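## Task

In the gray crate, lay the thin slip sheet flat on the crate floor and stand the finned metal heat sink on top of it, fins pointing up. Then release everything, return every tool to the stand slot it came from, and move the arm well away from the tools. The heat sink is too wide for grip50, and a locked tool counts as part of the arm.

## Robot and tools

ROBOT. There is one arm with seven joints: waist, shoulder, upper arm roll, elbow, forearm roll, wrist pitch and wrist roll. It ends in a tool changer, not a hand. Tools hang in a stand: grip50 (two fingers, 50 mm opening, too narrow for the heat sink), grip85 (two fingers, 85 mm opening) and cup (suction). tool_id reads grip50, grip85, cup or none.

FRAMES. The scene frame has its origin on the table top under the arm base, +z up, and +y to the left when facing along +x. Each result reports end_effector_position (metres) and end_effector_quat_wxyz for the centre of the changer face, plus velocities. The face's own z axis points away from the arm, and both grippers close along the face x axis. Tool points, in mm in face axes: grip50 grip point (0,-25,180); grip85 grip point (0,0,173) when closed, 13 mm closer to the face when fully open; cup rim centre (0,0,175).

THE ROW. Every motion command is one row of 14 numbers, each between -1 and 1, in this order: dx, dy, dz, rx, ry, rz, tool/lock, grip50_position, grip50_force_limit, grip50_speed, grip85_position, grip85_force_limit, grip85_speed, cup_suction. The first six are an offset, not a pose. They are measured in the face's own axes from the face pose in the latest result that shows it. Before any such result exists in the scene, and for the second or later call in one reply, they count from where the arm is when the action starts. A value of 1.0 means 0.6 m or 180 degrees. rx, ry, rz form a single rotation vector. Several rows in one action all count from that same reference, not from each other. All zeros drives the face back to the reference; it does not hold still. At each step the command is clipped to within 70 mm and 16 degrees of the measured pose.
lock: positive locks onto a plate touching the face, negative unlocks, 0 keeps the last command; each takes about 1 s.
grip50_position: +1 is open (50 mm), about -0.65 is pads touching, -1 closes until stopped. grip85_position: +1 is open (85 mm), about -0.8 is pads touching, -1 closes until stopped.
Force limits: -1 gives about 20 N; +1 gives 185 N (grip50) or 235 N (grip85).
Speeds: -1 gives about 20 mm/s; +1 gives 150 mm/s.
cup_suction: above 0.01 is on; 0.01 or below is off and vents the cup. The last value persists.
Tool numbers act only while that tool is attached and ready.

TOOLS.
execute_actions: actions is a list with at most one entry.
- {"actions": []} only returns the state.
- {"rows": [...], "steps": n} runs up to 15 rows for up to 15 steps. A step is 1/30 s, and the last row repeats to fill the steps.
- {"steps": n} alone waits up to 300 steps, counted from the previous result.
- The optional "pictures" flag controls whether images are returned.
- A refused call sends nothing to the robot.
move: target is one 14-number row, using the same offset rule. speed is in m/s, from 0.002 to 0.5 (default 0.25), and turning is capped at twice that value in rad/s. It runs a straight path of 0.5 to 10 s that ignores obstacles; the arm may lag behind, drift or exceed the speed. Its result adds a move: line: done, off_target, moving, held or fault. limits=paced means the pose was clipped; limits=held means some steps were blocked. The distance to the target is also reported.
wait: seconds from 0 to 10.
zoom_image: camera is cam_high, cam_low or cam_wrist. region is [x0,y0,x1,y1] in pixels from the top-left corner, at most 504x504. Full images are 504x504, 504x504 and 616x616.
finished_scene: pass the scene number (1 or 2). It is irreversible and gives the next task.

RESULT LINES. HELD marks steps not sent. "pose unreachable" means the clearance check changed the command. "Hand target" is the pose the controller is heading for. Tool readings: plate_near, locked, unlocked, in_stand, unlock_refused. Gripper readings show n/a until the tool is ready. object_status: 0 moving, 1 stopped while opening, 2 stopped while closing (a grip), 3 at target or pads met; it can also read 3 on thin objects. grip50 opening is about (250 - grip50_position_measured) x 0.202 mm. grip85 counts: about 78 = 60 mm, 130 = 40 mm, 180 = 20 mm, 230 = closed. cup_suction_measured near 1 means a seal; cup_part_present flips on at 0.50 and off below 0.45. Joint torque readings include offsets and noise. MOTOR HOT warns from 65 °C.

TOOL CHANGING. To pick up a tool, centre the face on its plate to within about 1 mm and 1 degree, with the face -y pointing toward the open side of the fork. When plate_near is 1, lock and wait for locked = 1. The tool then restarts: a gripper closes and reopens by itself, so hold nothing in it. To remove a tool, lift it 10 to 30 mm (about 20), slide it at least 110 mm along face -y out of the fork, and only then lift higher. To return it, follow the same path in reverse. Once in_stand is 1, hold still, unlock, and wait for unlocked = 1. A plate can only be unlocked in the stand. Slots are 180 mm apart. The fork arms sit 40 to 70 mm to each side along face x, reach 45 mm toward the open side, and their tops are 18 mm below the plate face. The changer is 63 mm across, with parts reaching 46 mm on its -y side and 58 mm on its +y side.

GRIPPING. Send -1 and keep it there until object_status reads 2. A position change of 0.01 or more resets the status. With the cup, seal the whole rim on a smooth flat area away from edges. The object is drawn up to 12 mm toward the face. Unlocking the cup drops what it holds. Release by setting the object down, turning suction off and rising 15 mm.

AVOID. A torque fault (load limits: waist and shoulder 114, upper arm roll and elbow 59.5, the wrist joints 36.2 N m) or any external force of 200 N stops the arm for 10 s. Motor overheating at 80 °C brakes the arm. Also avoid fast contacts, pressing far past contact, drops, slips, fast swings with held objects, and anything leaving the table. Loose objects may occasionally be nudged by something else, so check the scene before finishing.

Each tool is called after "Request:" as name([rows], argument=value, ...), one row to a line, values as JSON.

## Session

Request:
execute_actions(actions=[])

Scene clock: 0.00 s of 12600.00 s.
end_effector_position=(+0.4352, +0.0240, +0.3423) locked=0 unlocked=1 plate_near=0 in_stand=0 unlock_refused=0 tool_id=none grip50_position_measured=n/a grip50_object_status=n/a grip85_position_measured=n/a grip85_object_status=n/a cup_suction_measured=n/a cup_part_present=n/a end_effector_quat_wxyz=(+0.002, +1.000, +0.026, +0.007) end_effector_velocity=(-0.000, +0.000, +0.000) end_effector_angular_velocity=(+0.000, -0.000, -0.001)
Joint positions: [ 0.209 -0.11   0.05   2.362 -0.009  0.901  0.267]
Joint velocities: [ 0.     0.    -0.    -0.     0.    -0.     0.001]
Joint torques (N m, as the joint torque sensors report them, + toward a larger angle): no reading
Motor temperatures (°C, as the motors report them): [31 28 32 31 32 34 35]
Hand target: +0.435, +0.024, +0.342; +0.002, +1.000, +0.026, +0.007

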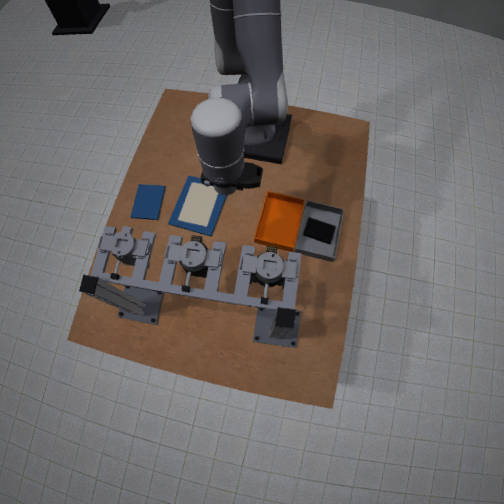

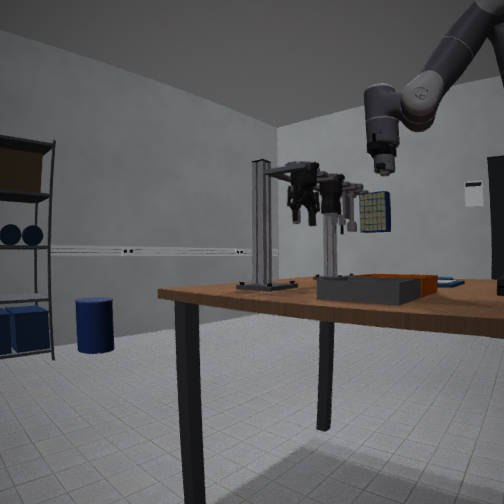

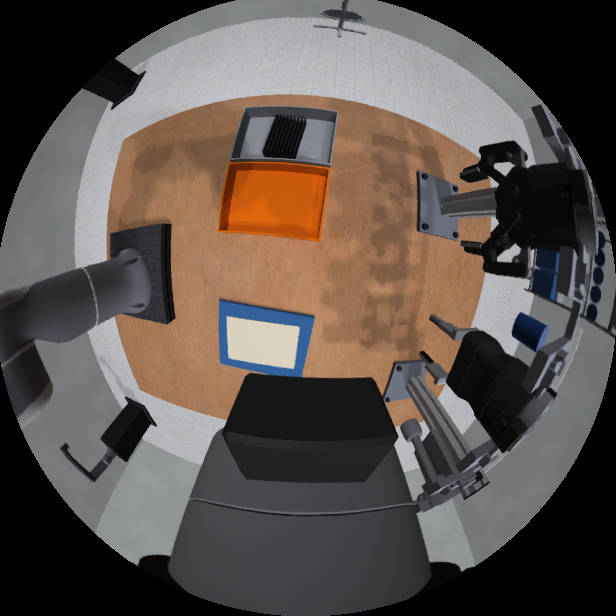

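Request:
move(target=[0.2,-0.2,-0.2,0,0,-0.483,0,1,0,0,1,0,0,0])

Scene clock: 4.80 s of 12600.00 s.
end_effector_position=(+0.5471, +0.1503, +0.4636) locked=0 unlocked=1 plate_near=0 in_stand=0 unlock_refused=0 tool_id=none grip50_position_measured=n/a grip50_object_status=n/a grip85_position_measured=n/a grip85_object_status=n/a cup_suction_measured=n/a cup_part_present=n/a end_effector_quat_wxyz=(+0.006, +0.708, +0.706, +0.004) end_effector_velocity=(+0.000, +0.000, +0.000) end_effector_angular_velocity=(-0.000, -0.000, +0.001)
Joint positions: [ 0.252 -0.231  0.172  1.826 -0.044  0.482 -1.077]
Joint velocities: [ 0.     0.    -0.    -0.    -0.     0.    -0.001]
Joint torques (N m, as the joint torque sensors report them, + toward a larger angle): [ -0.23  39.3    1.68 -29.17  -3.57   4.35   0.23]
Motor temperatures (°C, as the motors report them): [31 28 32 31 32 34 35]
Hand target: +0.547, +0.150, +0.464; +0.006, +0.708, +0.706, +0.004
Off the commanded pose: 0.000 m, 0 deg.
move: done

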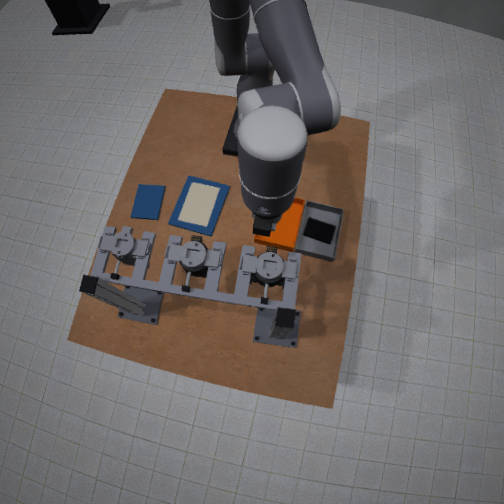

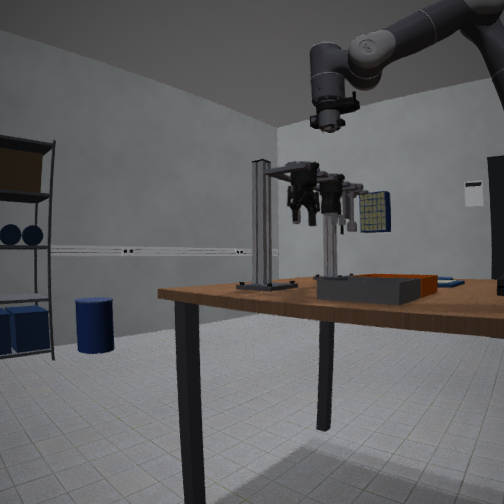

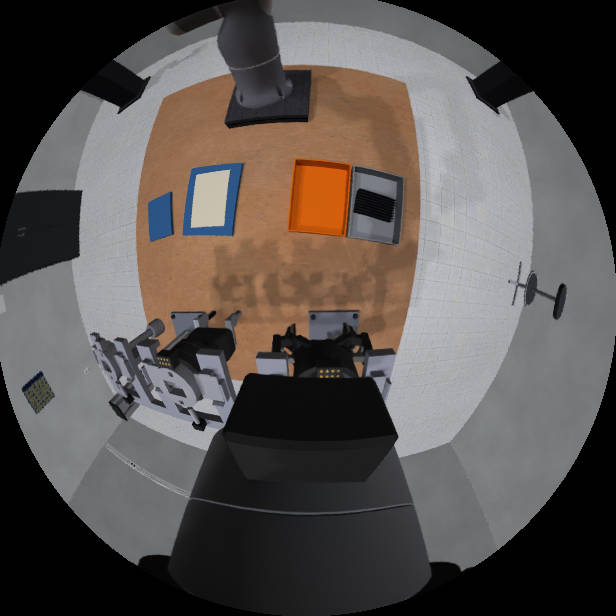

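Request:
move(target=[0.03,0.22,0.08,0.0045,0.001,0,0,1,0,0,1,0,0,0])

Scene clock: 6.97 s of 12600.00 s.
end_effector_position=(+0.6798, +0.1675, +0.4171) locked=0 unlocked=1 plate_near=0 in_stand=0 unlock_refused=0 tool_id=none grip50_position_measured=n/a grip50_object_status=n/a grip85_position_measured=n/a grip85_object_status=n/a cup_suction_measured=n/a cup_part_present=n/a end_effector_quat_wxyz=(-0.000, +0.708, +0.706, -0.000) end_effector_velocity=(-0.000, -0.000, +0.000) end_effector_angular_velocity=(-0.000, -0.000, +0.000)
Joint positions: [ 0.264 -0.584  0.11   1.432 -0.057  0.43  -1.136]
Joint velocities: [ 0.     0.001  0.     0.001  0.    -0.    -0.   ]
Joint torques (N m, as the joint torque sensors report them, + toward a larger angle): [ -0.69  56.3    3.76 -29.65  -3.52   4.64  -0.03]
Motor temperatures (°C, as the motors report them): [31 28 32 31 32 34 35]
Hand target: +0.680, +0.168, +0.417; -0.000, +0.708, +0.706, +0.000
Off the commanded pose: 0.001 m, 0 deg.
move: done

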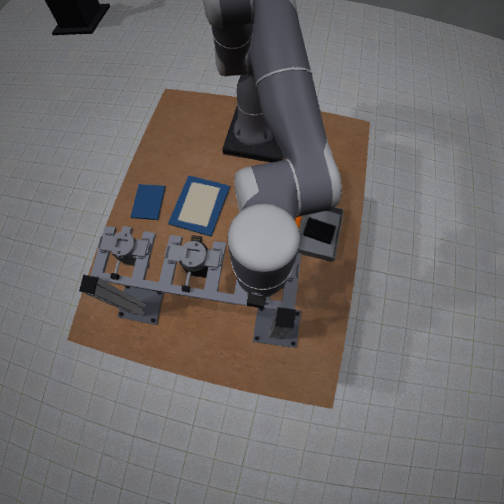

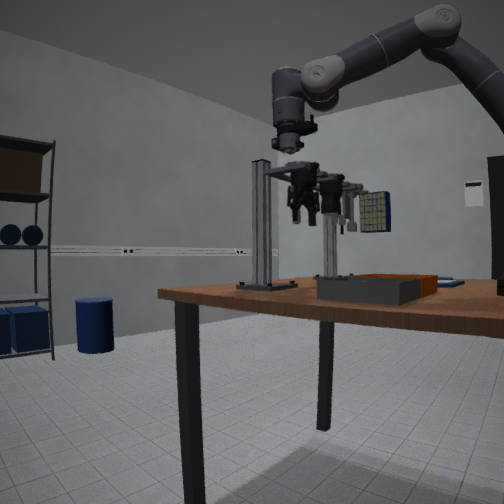

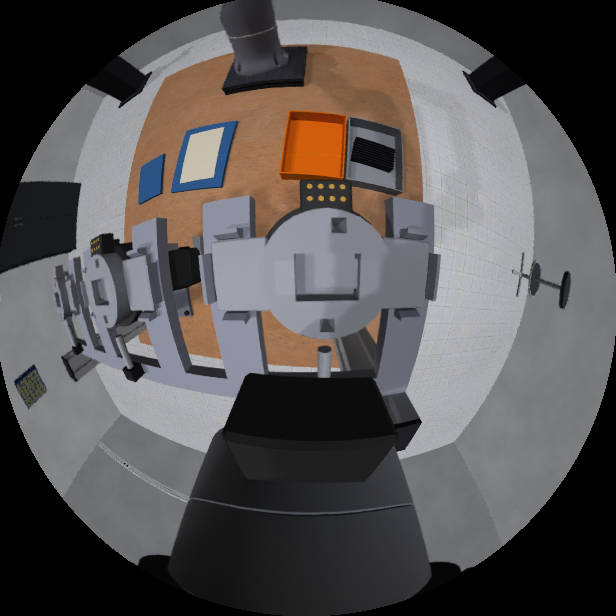

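Request:
move(target=[0.015,-0.07,0.05,0,0,0,0,1,0,0,1,0,0,0], speed=0.1)

Request:
zoom_image(camera="cam_low", region=[250,110,370,200])

Scene clock: 9.20 s of 12600.00 s.
end_effector_position=(+0.6378, +0.1769, +0.3870) locked=0 unlocked=1 plate_near=0 in_stand=0 unlock_refused=0 tool_id=none grip50_position_measured=n/a grip50_object_status=n/a grip85_position_measured=n/a grip85_object_status=n/a cup_suction_measured=n/a cup_part_present=n/a end_effector_quat_wxyz=(-0.000, +0.708, +0.706, -0.000) end_effector_velocity=(-0.000, +0.000, -0.000) end_effector_angular_velocity=(+0.000, +0.001, +0.001)
Joint positions: [ 0.285 -0.528  0.121  1.61  -0.06   0.552 -1.094]
Joint velocities: [ 0.    -0.    -0.     0.     0.001  0.    -0.001]
Joint torques (N m, as the joint torque sensors report them, + toward a larger angle): [ -1.26  52.71   1.58 -28.67  -4.06   4.31  -0.54]
Motor temperatures (°C, as the motors report them): [31 29 32 31 32 34 35]
Hand target: +0.638, +0.177, +0.387; -0.000, +0.708, +0.706, -0.000
Off the commanded pose: 0.000 m, 0 deg.
move: done

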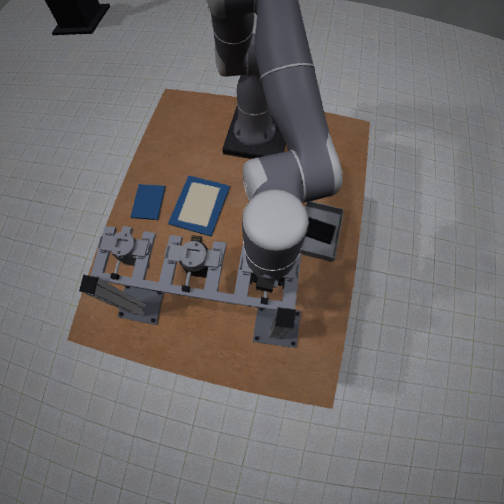

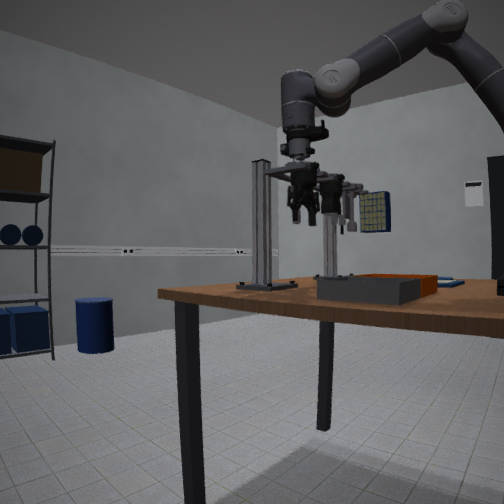

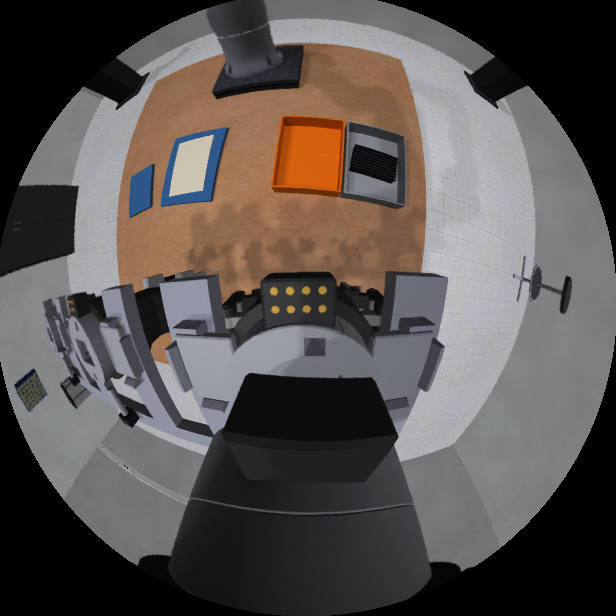

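Region (250, 110, 370, 200) of cam_low's 504x504 image, scaled by 4.200, with more detail than that image has; it fills the top 378 rows of this view, and the rest is white.

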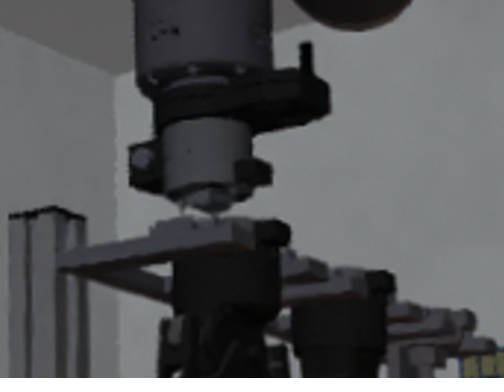

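Request:
move(target=[-0.006,-0.022,0.017,0,0,0,0,1,0,0,1,0,0,0], speed=0.03)

Request:
zoom_image(camera="cam_low", region=[270,130,340,190])

Request:
zoom_image(camera="cam_wrist", region=[130,250,490,450])

Scene clock: 11.43 s of 12600.00 s.
end_effector_position=(+0.6246, +0.1732, +0.3767) locked=0 unlocked=1 plate_near=0 in_stand=0 unlock_refused=0 tool_id=none grip50_position_measured=n/a grip50_object_status=n/a grip85_position_measured=n/a grip85_object_status=n/a cup_suction_measured=n/a cup_part_present=n/a end_effector_quat_wxyz=(-0.000, +0.708, +0.706, -0.000) end_effector_velocity=(+0.000, -0.000, +0.000) end_effector_angular_velocity=(-0.001, -0.000, -0.000)
Joint positions: [ 0.286 -0.511  0.122  1.669 -0.06   0.593 -1.089]
Joint velocities: [-0.     0.    -0.     0.    -0.001 -0.     0.   ]
Joint torques (N m, as the joint torque sensors report them, + toward a larger angle): [  0.39  51.06   2.66 -28.47  -3.77   3.99   0.32]
Motor temperatures (°C, as the motors report them): [31 29 32 31 32 34 35]
Hand target: +0.625, +0.173, +0.377; -0.000, +0.708, +0.706, -0.000
Off the commanded pose: 0.000 m, 0 deg.
move: done

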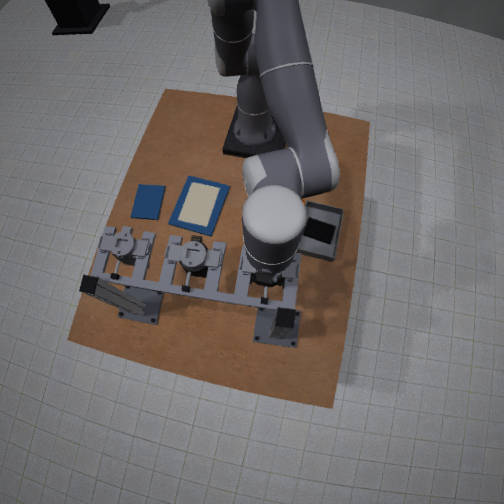

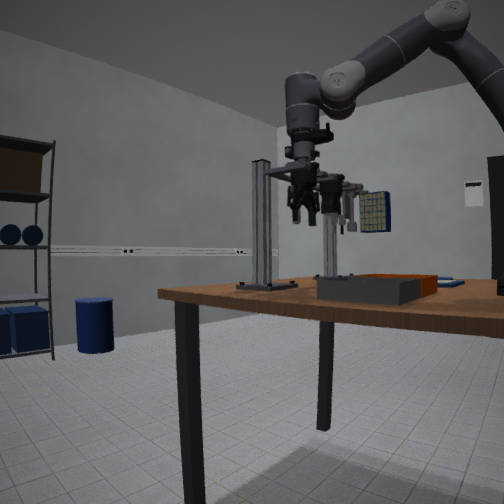

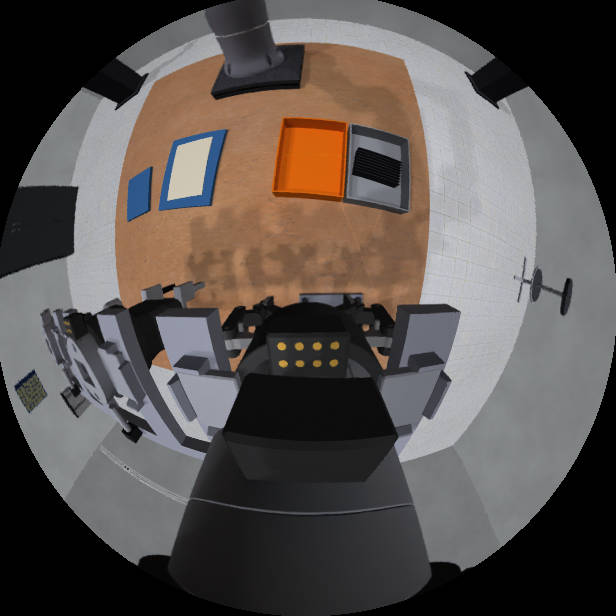

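Region (270, 130, 340, 190) of cam_low's 504x504 image, scaled by 7.200, with more detail than that image has; it fills the top 432 rows of this view, and the rest is white.

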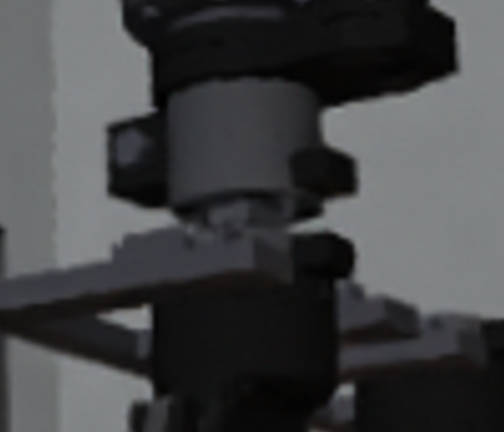

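Region (130, 250, 490, 450) of cam_wrist's 616x616 image, scaled by 1.400, with more detail than that image has.

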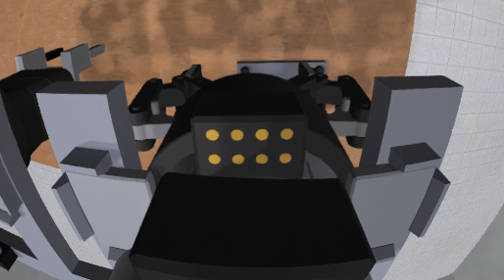

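Request:
move(target=[0.0013,0.001,0.01,0,0,-0.011,0,1,0,0,1,0,0,0], speed=0.02)

Request:
zoom_image(camera="cam_low", region=[270,130,340,190])

Request:
zoom_image(camera="cam_wrist", region=[130,250,490,450])

Request:
move(target=[0,0,0.02,0,0,0,0,1,0,0,1,0,0,0], speed=0.008)

Scene clock: 14.30 s of 12600.00 s.
end_effector_position=(+0.6254, +0.1741, +0.3714) locked=0 unlocked=1 plate_near=0 in_stand=0 unlock_refused=0 tool_id=none grip50_position_measured=n/a grip50_object_status=n/a grip85_position_measured=n/a grip85_object_status=n/a cup_suction_measured=n/a cup_part_present=n/a end_effector_quat_wxyz=(-0.000, +0.696, +0.718, +0.001) end_effector_velocity=(-0.000, -0.000, -0.000) end_effector_angular_velocity=(-0.001, +0.001, -0.001)
Joint positions: [ 0.285 -0.52   0.123  1.671 -0.063  0.606 -1.122]
Joint velocities: [-0.    -0.    -0.     0.001 -0.     0.     0.001]
Joint torques (N m, as the joint torque sensors report them, + toward a larger angle): [ -1.75  46.71   2.81 -26.16  -3.21   4.    -0.15]
Motor temperatures (°C, as the motors report them): [31 29 32 31 32 34 35]
Hand target: +0.625, +0.174, +0.371; -0.000, +0.696, +0.718, -0.000
Off the commanded pose: 0.001 m, 0 deg.
move: done

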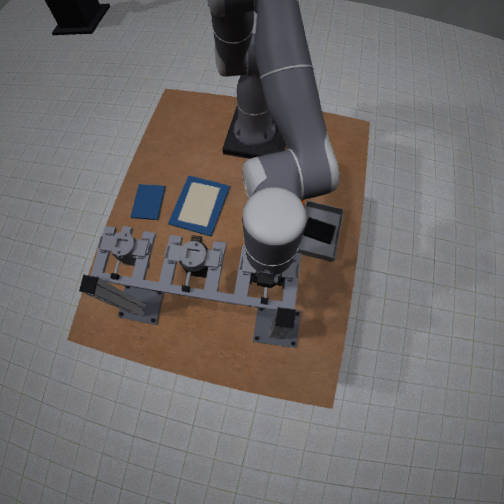

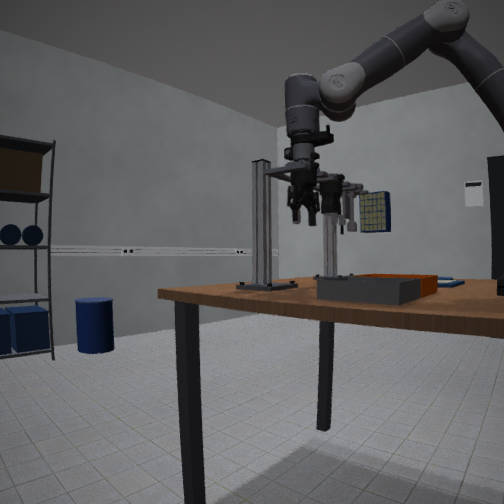

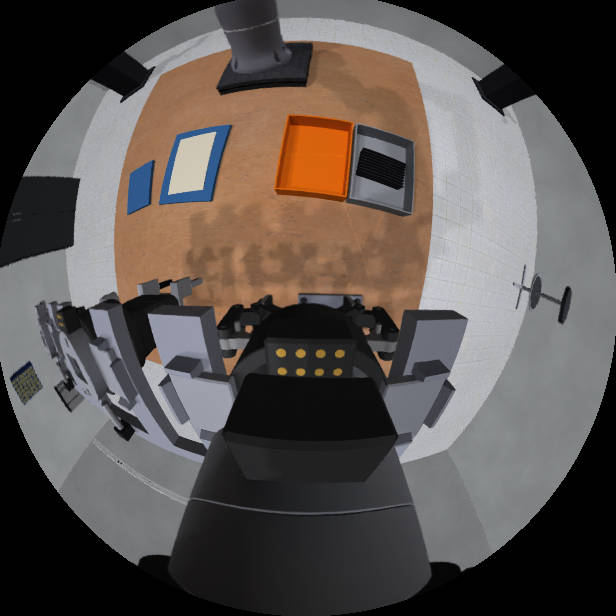

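Region (270, 130, 340, 190) of cam_low's 504x504 image, scaled by 7.200, with more detail than that image has; it fills the top 432 rows of this view, and the rest is white.

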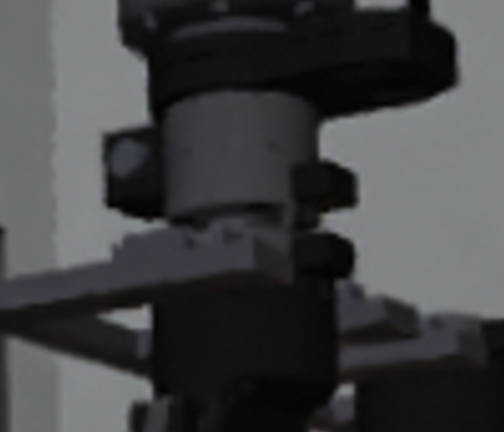

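Region (130, 250, 490, 450) of cam_wrist's 616x616 image, scaled by 1.400, with more detail than that image has.

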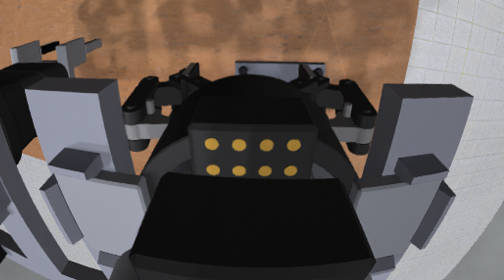

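Scene clock: 16.03 s of 12600.00 s.
end_effector_position=(+0.6262, +0.1748, +0.3622) locked=0 unlocked=1 plate_near=0 in_stand=1 unlock_refused=0 tool_id=none grip50_position_measured=n/a grip50_object_status=n/a grip85_position_measured=n/a grip85_object_status=n/a cup_suction_measured=n/a cup_part_present=n/a end_effector_quat_wxyz=(+0.001, +0.695, +0.719, +0.003) end_effector_velocity=(-0.000, -0.000, -0.000) end_effector_angular_velocity=(+0.000, +0.000, +0.000)
Joint positions: [ 0.285 -0.533  0.123  1.68  -0.067  0.633 -1.12 ]
Joint velocities: [-0.    -0.     0.     0.     0.    -0.    -0.001]
Joint torques (N m, as the joint torque sensors report them, + toward a larger angle): [ -3.34  32.5    1.19 -19.68  -2.23   3.86   1.29]
Motor temperatures (°C, as the motors report them): [31 29 32 31 32 34 35]
Hand target: +0.625, +0.174, +0.359; -0.000, +0.696, +0.718, +0.001
Off the commanded pose: 0.003 m, 0 deg.
move: done

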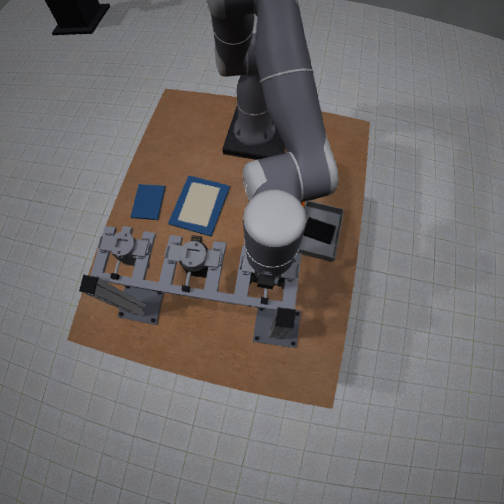

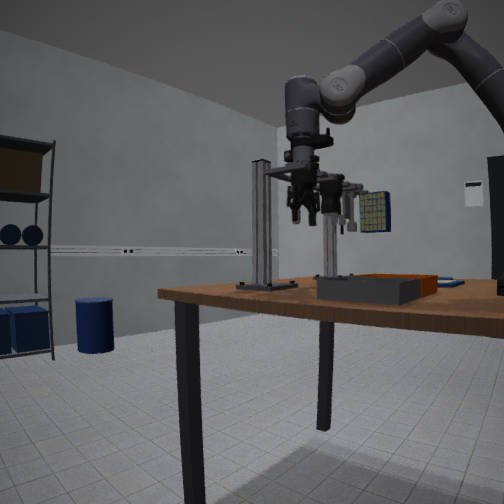

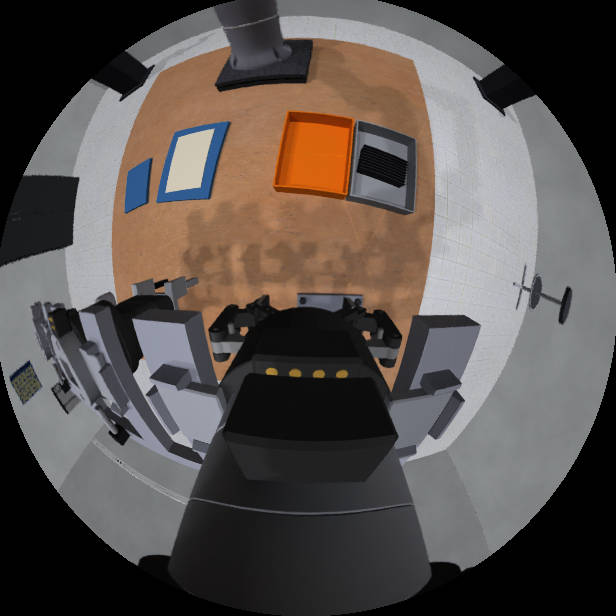

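Nearly seated; following the deflection.

Request:
move(target=[0.001,0.001,0.005,0,0,-0.002,0,1,0,0,1,0,0,0], speed=0.008)

Scene clock: 17.27 s of 12600.00 s.
end_effector_position=(+0.6270, +0.1754, +0.3620) locked=0 unlocked=1 plate_near=1 in_stand=1 unlock_refused=0 tool_id=none grip50_position_measured=n/a grip50_object_status=n/a grip85_position_measured=n/a grip85_object_status=n/a cup_suction_measured=n/a cup_part_present=n/a end_effector_quat_wxyz=(+0.002, +0.692, +0.722, +0.004) end_effector_velocity=(-0.000, -0.000, -0.000) end_effector_angular_velocity=(-0.001, +0.000, +0.001)
Joint positions: [ 0.286 -0.535  0.124  1.679 -0.069  0.637 -1.126]
Joint velocities: [-0.    -0.     0.     0.001 -0.001 -0.    -0.   ]
Joint torques (N m, as the joint torque sensors report them, + toward a larger angle): [  0.88  25.28   1.75 -23.59  -2.57   7.01   1.67]
Motor temperatures (°C, as the motors report them): [31 29 32 31 32 34 35]
Hand target: +0.627, +0.175, +0.359; +0.001, +0.693, +0.721, +0.003
Off the commanded pose: 0.003 m, 0 deg.
move: done

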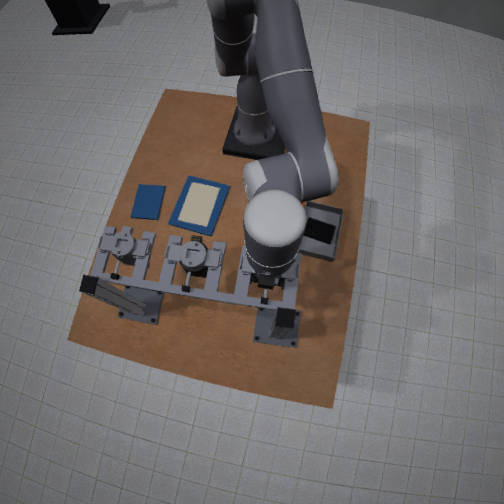

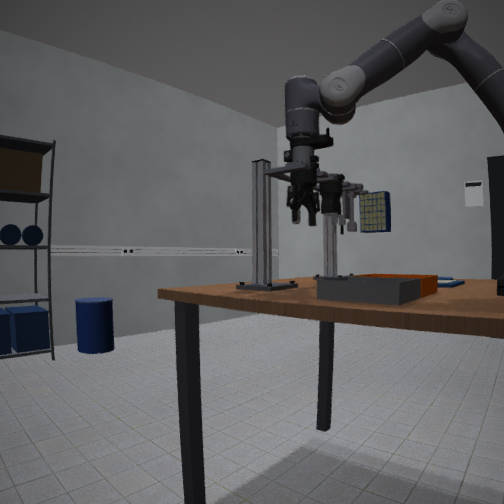

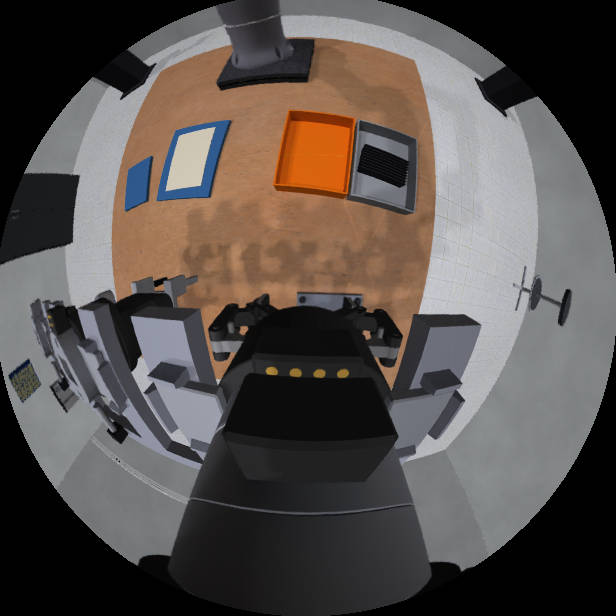

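Request:
execute_actions([
  {"rows":[[0,0,0.001,0,0,0,1,1,0,0,1,0,0,0]]},
], pictures=false)

Request:
execute_actions([
  {"steps":25},
], pictures=false)

Request:
move(target=[0,0,-0.035,0,0,0,0,1,0,0,1,0,0,0], speed=0.05)

Request:
move(target=[0,-0.28,0,0,0,0,0,1,0,0,1,0,0,0], speed=0.12)

Request:
move(target=[0.15,-0.08,0.12,0,0,0.58,0,1,0,0,1,0,0,0], speed=0.35)

Scene clock: 19.93 s of 12600.00 s.
end_effector_position=(+0.6269, +0.1755, +0.3622) locked=0 unlocked=0 plate_near=1 in_stand=1 unlock_refused=0 tool_id=none grip50_position_measured=n/a grip50_object_status=n/a grip85_position_measured=n/a grip85_object_status=n/a cup_suction_measured=n/a cup_part_present=n/a end_effector_quat_wxyz=(+0.002, +0.692, +0.722, +0.004) end_effector_velocity=(-0.002, +0.001, -0.002) end_effector_angular_velocity=(-0.002, +0.007, +0.004)
Joint positions: [ 0.286 -0.534  0.124  1.68  -0.069  0.637 -1.127]
Joint velocities: [ 0.001 -0.001  0.002  0.003  0.    -0.004 -0.001]
Joint torques (N m, as the joint torque sensors report them, + toward a larger angle): [ -0.68  42.64   1.83 -27.73  -3.31   5.49   1.06]
Motor temperatures (°C, as the motors report them): [31 29 32 31 32 34 35]
Hand target: +0.627, +0.175, +0.361; +0.002, +0.692, +0.722, +0.004
Off the commanded pose: 0.001 m, 0 deg.
Steps of this call (steps 1 to 65: nothing new was sent; steps 66 to 80: all 15 steps of this action). Readings (end_effector_position | what the end effector reports):
66: (+0.6270, +0.1754, +0.3623) | locked=0 unlocked=0 plate_near=1 in_stand=1 unlock_refused=0 tool_id=none grip50_position_measured=n/a grip50_object_status=n/a grip85_position_measured=n/a grip85_object_status=n/a cup_suction_measured=n/a cup_part_present=n/a
67: (+0.6270, +0.1754, +0.3626) | locked=0 unlocked=0 plate_near=0 in_stand=1 unlock_refused=0 tool_id=none grip50_position_measured=n/a grip50_object_status=n/a grip85_position_measured=n/a grip85_object_status=n/a cup_suction_measured=n/a cup_part_present=n/a
69: (+0.6271, +0.1755, +0.3624) | locked=0 unlocked=0 plate_near=0 in_stand=1 unlock_refused=0 tool_id=none grip50_position_measured=n/a grip50_object_status=n/a grip85_position_measured=n/a grip85_object_status=n/a cup_suction_measured=n/a cup_part_present=n/a
73: (+0.6271, +0.1755, +0.3624) | locked=0 unlocked=0 plate_near=0 in_stand=1 unlock_refused=0 tool_id=none grip50_position_measured=n/a grip50_object_status=n/a grip85_position_measured=n/a grip85_object_status=n/a cup_suction_measured=n/a cup_part_present=n/a
80: the state above

Scene clock: 20.77 s of 12600.00 s.
end_effector_position=(+0.6267, +0.1756, +0.3618) locked=1 unlocked=0 plate_near=1 in_stand=1 unlock_refused=0 tool_id=grip85 grip50_position_measured=n/a grip50_object_status=n/a grip85_position_measured=n/a grip85_object_status=n/a cup_suction_measured=n/a cup_part_present=n/a end_effector_quat_wxyz=(+0.002, +0.691, +0.723, +0.004) end_effector_velocity=(-0.000, +0.000, +0.000) end_effector_angular_velocity=(-0.000, -0.000, +0.001)
Joint positions: [ 0.286 -0.535  0.124  1.68  -0.07   0.637 -1.129]
Joint velocities: [ 0.001  0.    -0.     0.    -0.     0.    -0.   ]
Joint torques (N m, as the joint torque sensors report them, + toward a larger angle): [ -0.71  52.5    0.62 -34.66  -3.76   7.84   4.3 ]
Motor temperatures (°C, as the motors report them): [31 29 32 31 32 34 35]
Hand target: +0.627, +0.175, +0.361; +0.002, +0.692, +0.722, +0.004
Off the commanded pose: 0.001 m, 0 deg.
Steps of this call (steps 1 to 25: nothing new was sent). Readings (end_effector_position | what the end effector reports):
1: (+0.6268, +0.1755, +0.3621) | locked=0 unlocked=0 plate_near=1 in_stand=1 unlock_refused=0 tool_id=none grip50_position_measured=n/a grip50_object_status=n/a grip85_position_measured=n/a grip85_object_status=n/a cup_suction_measured=n/a cup_part_present=n/a
2: (+0.6267, +0.1756, +0.3620) | locked=0 unlocked=0 plate_near=1 in_stand=1 unlock_refused=0 tool_id=none grip50_position_measured=n/a grip50_object_status=n/a grip85_position_measured=n/a grip85_object_status=n/a cup_suction_measured=n/a cup_part_present=n/a
4: (+0.6267, +0.1756, +0.3618) | locked=0 unlocked=0 plate_near=1 in_stand=1 unlock_refused=0 tool_id=none grip50_position_measured=n/a grip50_object_status=n/a grip85_position_measured=n/a grip85_object_status=n/a cup_suction_measured=n/a cup_part_present=n/a
8: (+0.6266, +0.1756, +0.3616) | locked=0 unlocked=0 plate_near=1 in_stand=1 unlock_refused=0 tool_id=none grip50_position_measured=n/a grip50_object_status=n/a grip85_position_measured=n/a grip85_object_status=n/a cup_suction_measured=n/a cup_part_present=n/a
25: the state above

Scene clock: 21.47 s of 12600.00 s.
end_effector_position=(+0.6266, +0.1756, +0.3830) locked=1 unlocked=0 plate_near=1 in_stand=0 unlock_refused=0 tool_id=grip85 grip50_position_measured=n/a grip50_object_status=n/a grip85_position_measured=n/a grip85_object_status=n/a cup_suction_measured=n/a cup_part_present=n/a end_effector_quat_wxyz=(+0.003, +0.691, +0.723, +0.004) end_effector_velocity=(-0.000, -0.000, -0.000) end_effector_angular_velocity=(+0.000, +0.001, -0.001)
Joint positions: [ 0.284 -0.507  0.127  1.661 -0.066  0.59  -1.131]
Joint velocities: [-0.001 -0.    -0.     0.     0.     0.    -0.   ]
Joint torques (N m, as the joint torque sensors report them, + toward a larger angle): [ -0.31  58.42   3.17 -33.98  -4.47   5.9   -0.37]
Motor temperatures (°C, as the motors report them): [31 29 32 31 32 34 35]
Hand target: +0.627, +0.176, +0.383; +0.002, +0.691, +0.723, +0.004
Off the commanded pose: 0.000 m, 0 deg.
move: done

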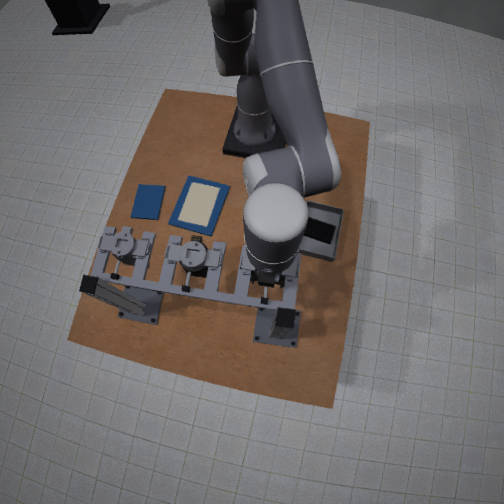

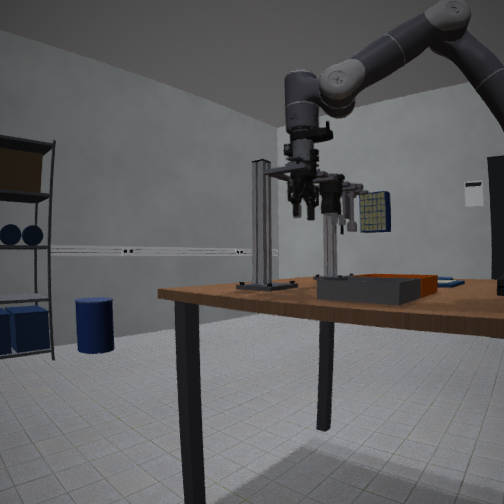

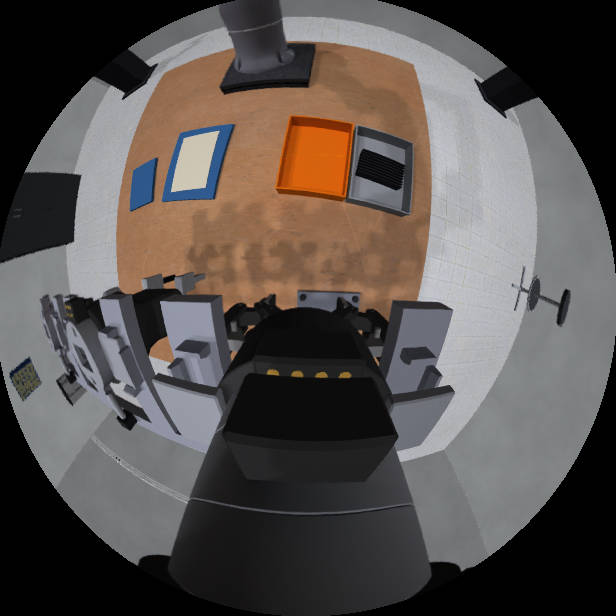

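Scene clock: 23.17 s of 12600.00 s.
end_effector_position=(+0.4587, +0.1684, +0.3817) locked=1 unlocked=0 plate_near=1 in_stand=0 unlock_refused=0 tool_id=grip85 grip50_position_measured=n/a grip50_object_status=n/a grip85_position_measured=n/a grip85_object_status=n/a cup_suction_measured=n/a cup_part_present=n/a end_effector_quat_wxyz=(+0.003, +0.691, +0.723, +0.004) end_effector_velocity=(-0.000, +0.000, -0.000) end_effector_angular_velocity=(-0.000, +0.001, +0.001)
Joint positions: [ 0.309 -0.169  0.219  2.152 -0.041  0.744 -1.012]
Joint velocities: [ 0.    -0.001 -0.     0.     0.    -0.    -0.   ]
Joint torques (N m, as the joint torque sensors report them, + toward a larger angle): [ -0.76  39.25  -0.15 -30.92  -4.4    6.02  -0.28]
Motor temperatures (°C, as the motors report them): [31 29 32 31 32 34 35]
Hand target: +0.459, +0.168, +0.382; +0.003, +0.691, +0.723, +0.004
Off the commanded pose: 0.000 m, 0 deg.
move: done

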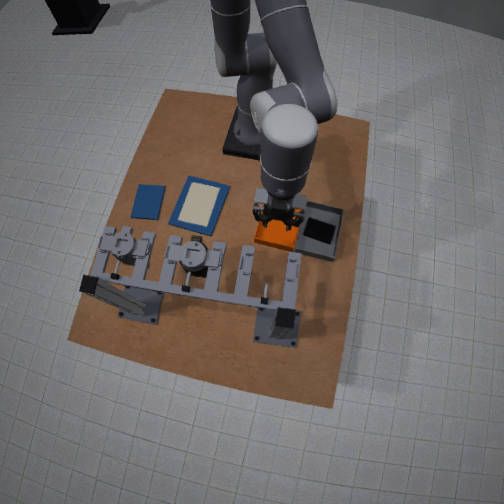

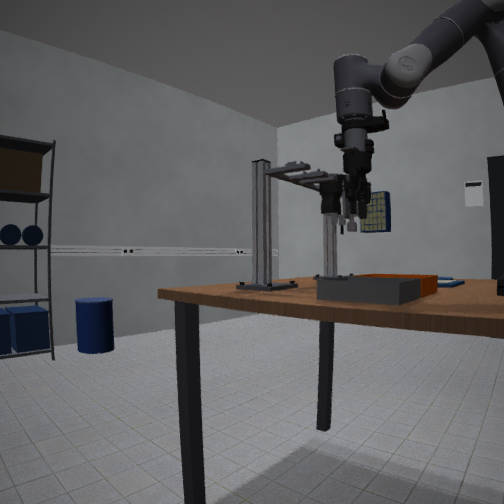

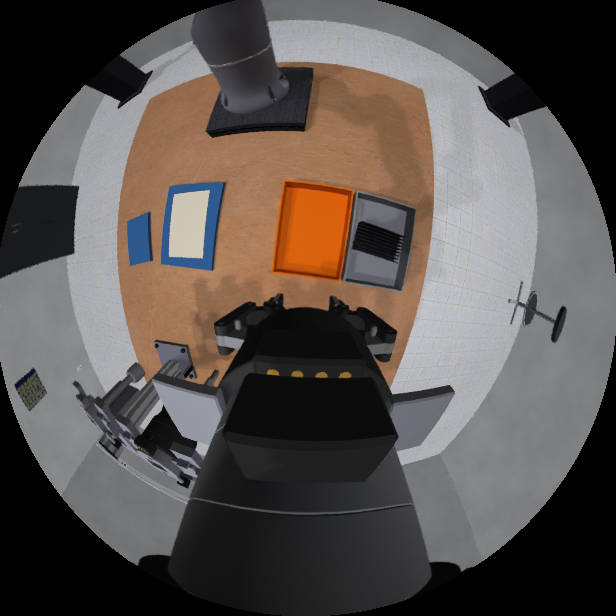

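Scene clock: 26.13 s of 12600.00 s.
end_effector_position=(+0.4070, +0.2566, +0.3090) locked=1 unlocked=0 plate_near=1 in_stand=0 unlock_refused=0 tool_id=grip85 grip50_position_measured=n/a grip50_object_status=n/a grip85_position_measured=3 grip85_object_status=3 cup_suction_measured=n/a cup_part_present=n/a end_effector_quat_wxyz=(-0.001, +0.995, -0.103, +0.004) end_effector_velocity=(-0.000, -0.000, -0.000) end_effector_angular_velocity=(-0.000, +0.001, -0.001)
Joint positions: [ 0.644 -0.283  0.094  2.256 -0.034  0.966  1.021]
Joint velocities: [-0.    -0.    -0.     0.001  0.001  0.     0.001]
Joint torques (N m, as the joint torque sensors report them, + toward a larger angle): [ -1.22  42.59   0.12 -26.23  -3.36   6.1   -0.62]
Motor temperatures (°C, as the motors report them): [31 29 32 31 32 34 35]
Hand target: +0.407, +0.256, +0.309; -0.001, +0.995, -0.103, +0.004
Off the commanded pose: 0.001 m, 0 deg.
move: done

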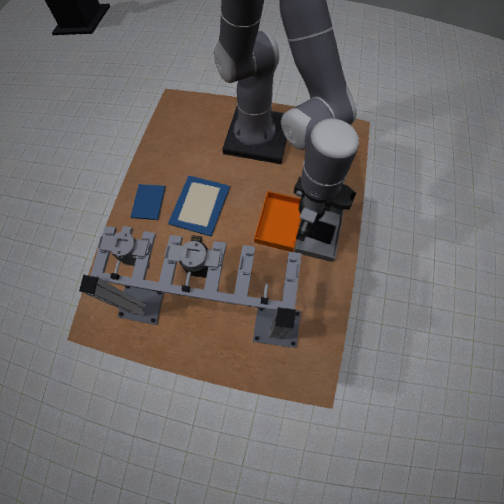

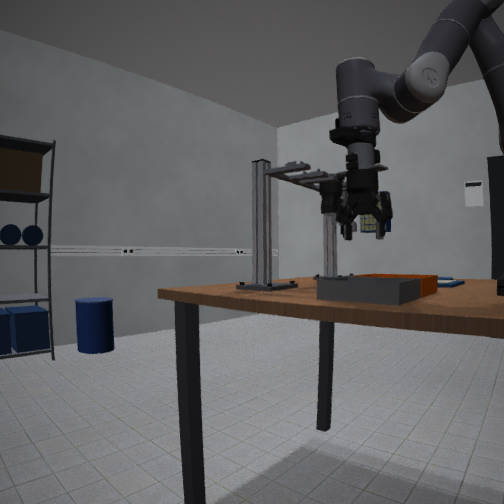

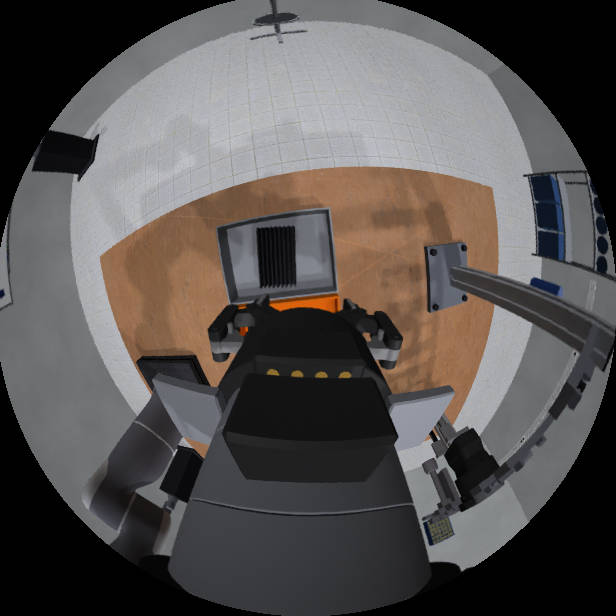

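Request:
move(target=[-0.075,-0.07,0.1,0,0,-0.01,0,1,0,0,1,0,0,0])

Request:
zoom_image(camera="cam_wrist", region=[200,180,420,360])

Scene clock: 27.83 s of 12600.00 s.
end_effector_position=(+0.3719, +0.3072, +0.2485) locked=1 unlocked=0 plate_near=1 in_stand=0 unlock_refused=0 tool_id=grip85 grip50_position_measured=n/a grip50_object_status=n/a grip85_position_measured=3 grip85_object_status=3 cup_suction_measured=n/a cup_part_present=n/a end_effector_quat_wxyz=(-0.001, +0.996, -0.087, +0.004) end_effector_velocity=(+0.000, -0.000, +0.000) end_effector_angular_velocity=(+0.000, -0.000, -0.001)
Joint positions: [ 0.754 -0.436  0.103  2.283 -0.087  1.145  1.153]
Joint velocities: [-0.001  0.001  0.    -0.    -0.    -0.    -0.   ]
Joint torques (N m, as the joint torque sensors report them, + toward a larger angle): [ -1.56  44.51   1.55 -21.99  -2.28   5.84  -0.15]
Motor temperatures (°C, as the motors report them): [31 29 32 31 32 34 35]
Hand target: +0.372, +0.307, +0.249; -0.001, +0.996, -0.087, +0.004
Off the commanded pose: 0.000 m, 0 deg.
move: done

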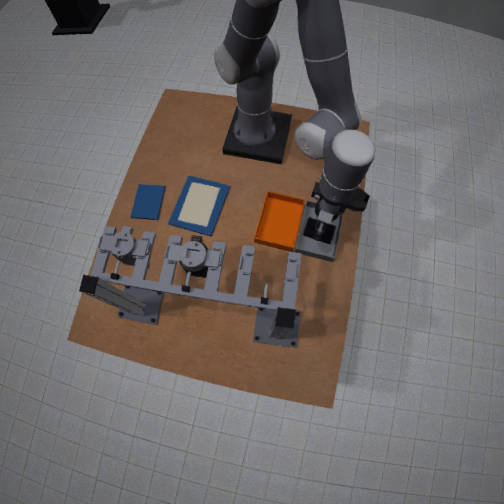

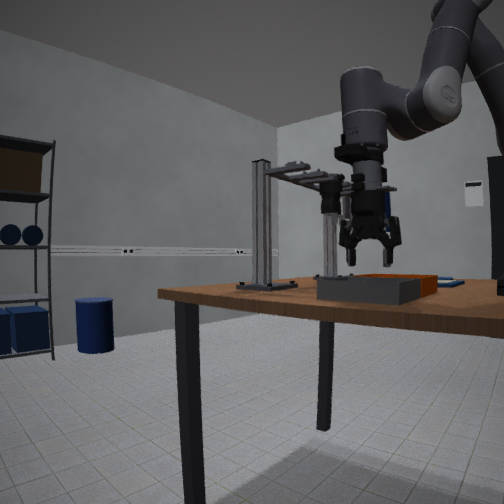

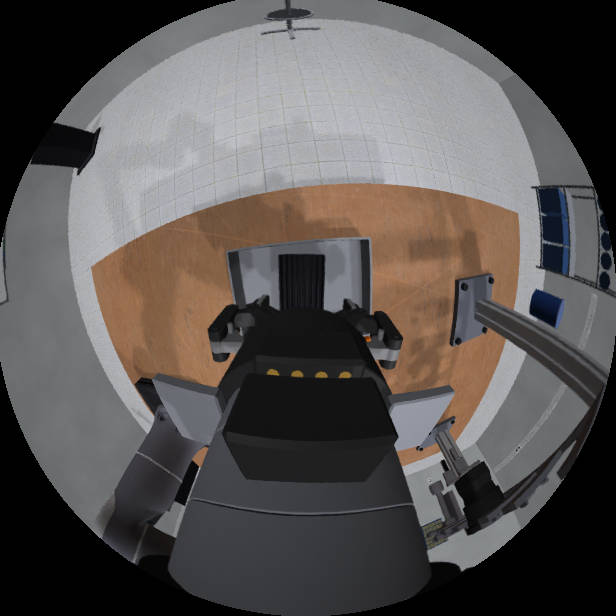

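Region (200, 180, 420, 360) of cam_wrist's 616x616 image, scaled by 2.291, with more detail than that image has; it fills the top 412 rows of this view, and the rest is white.

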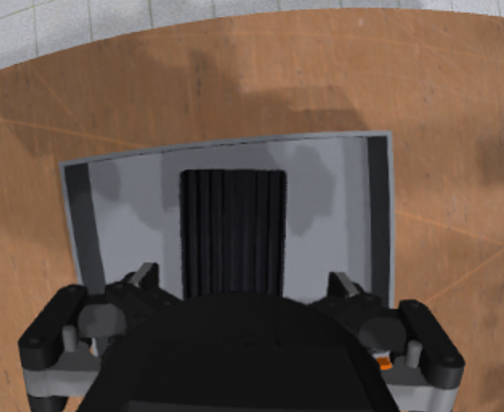

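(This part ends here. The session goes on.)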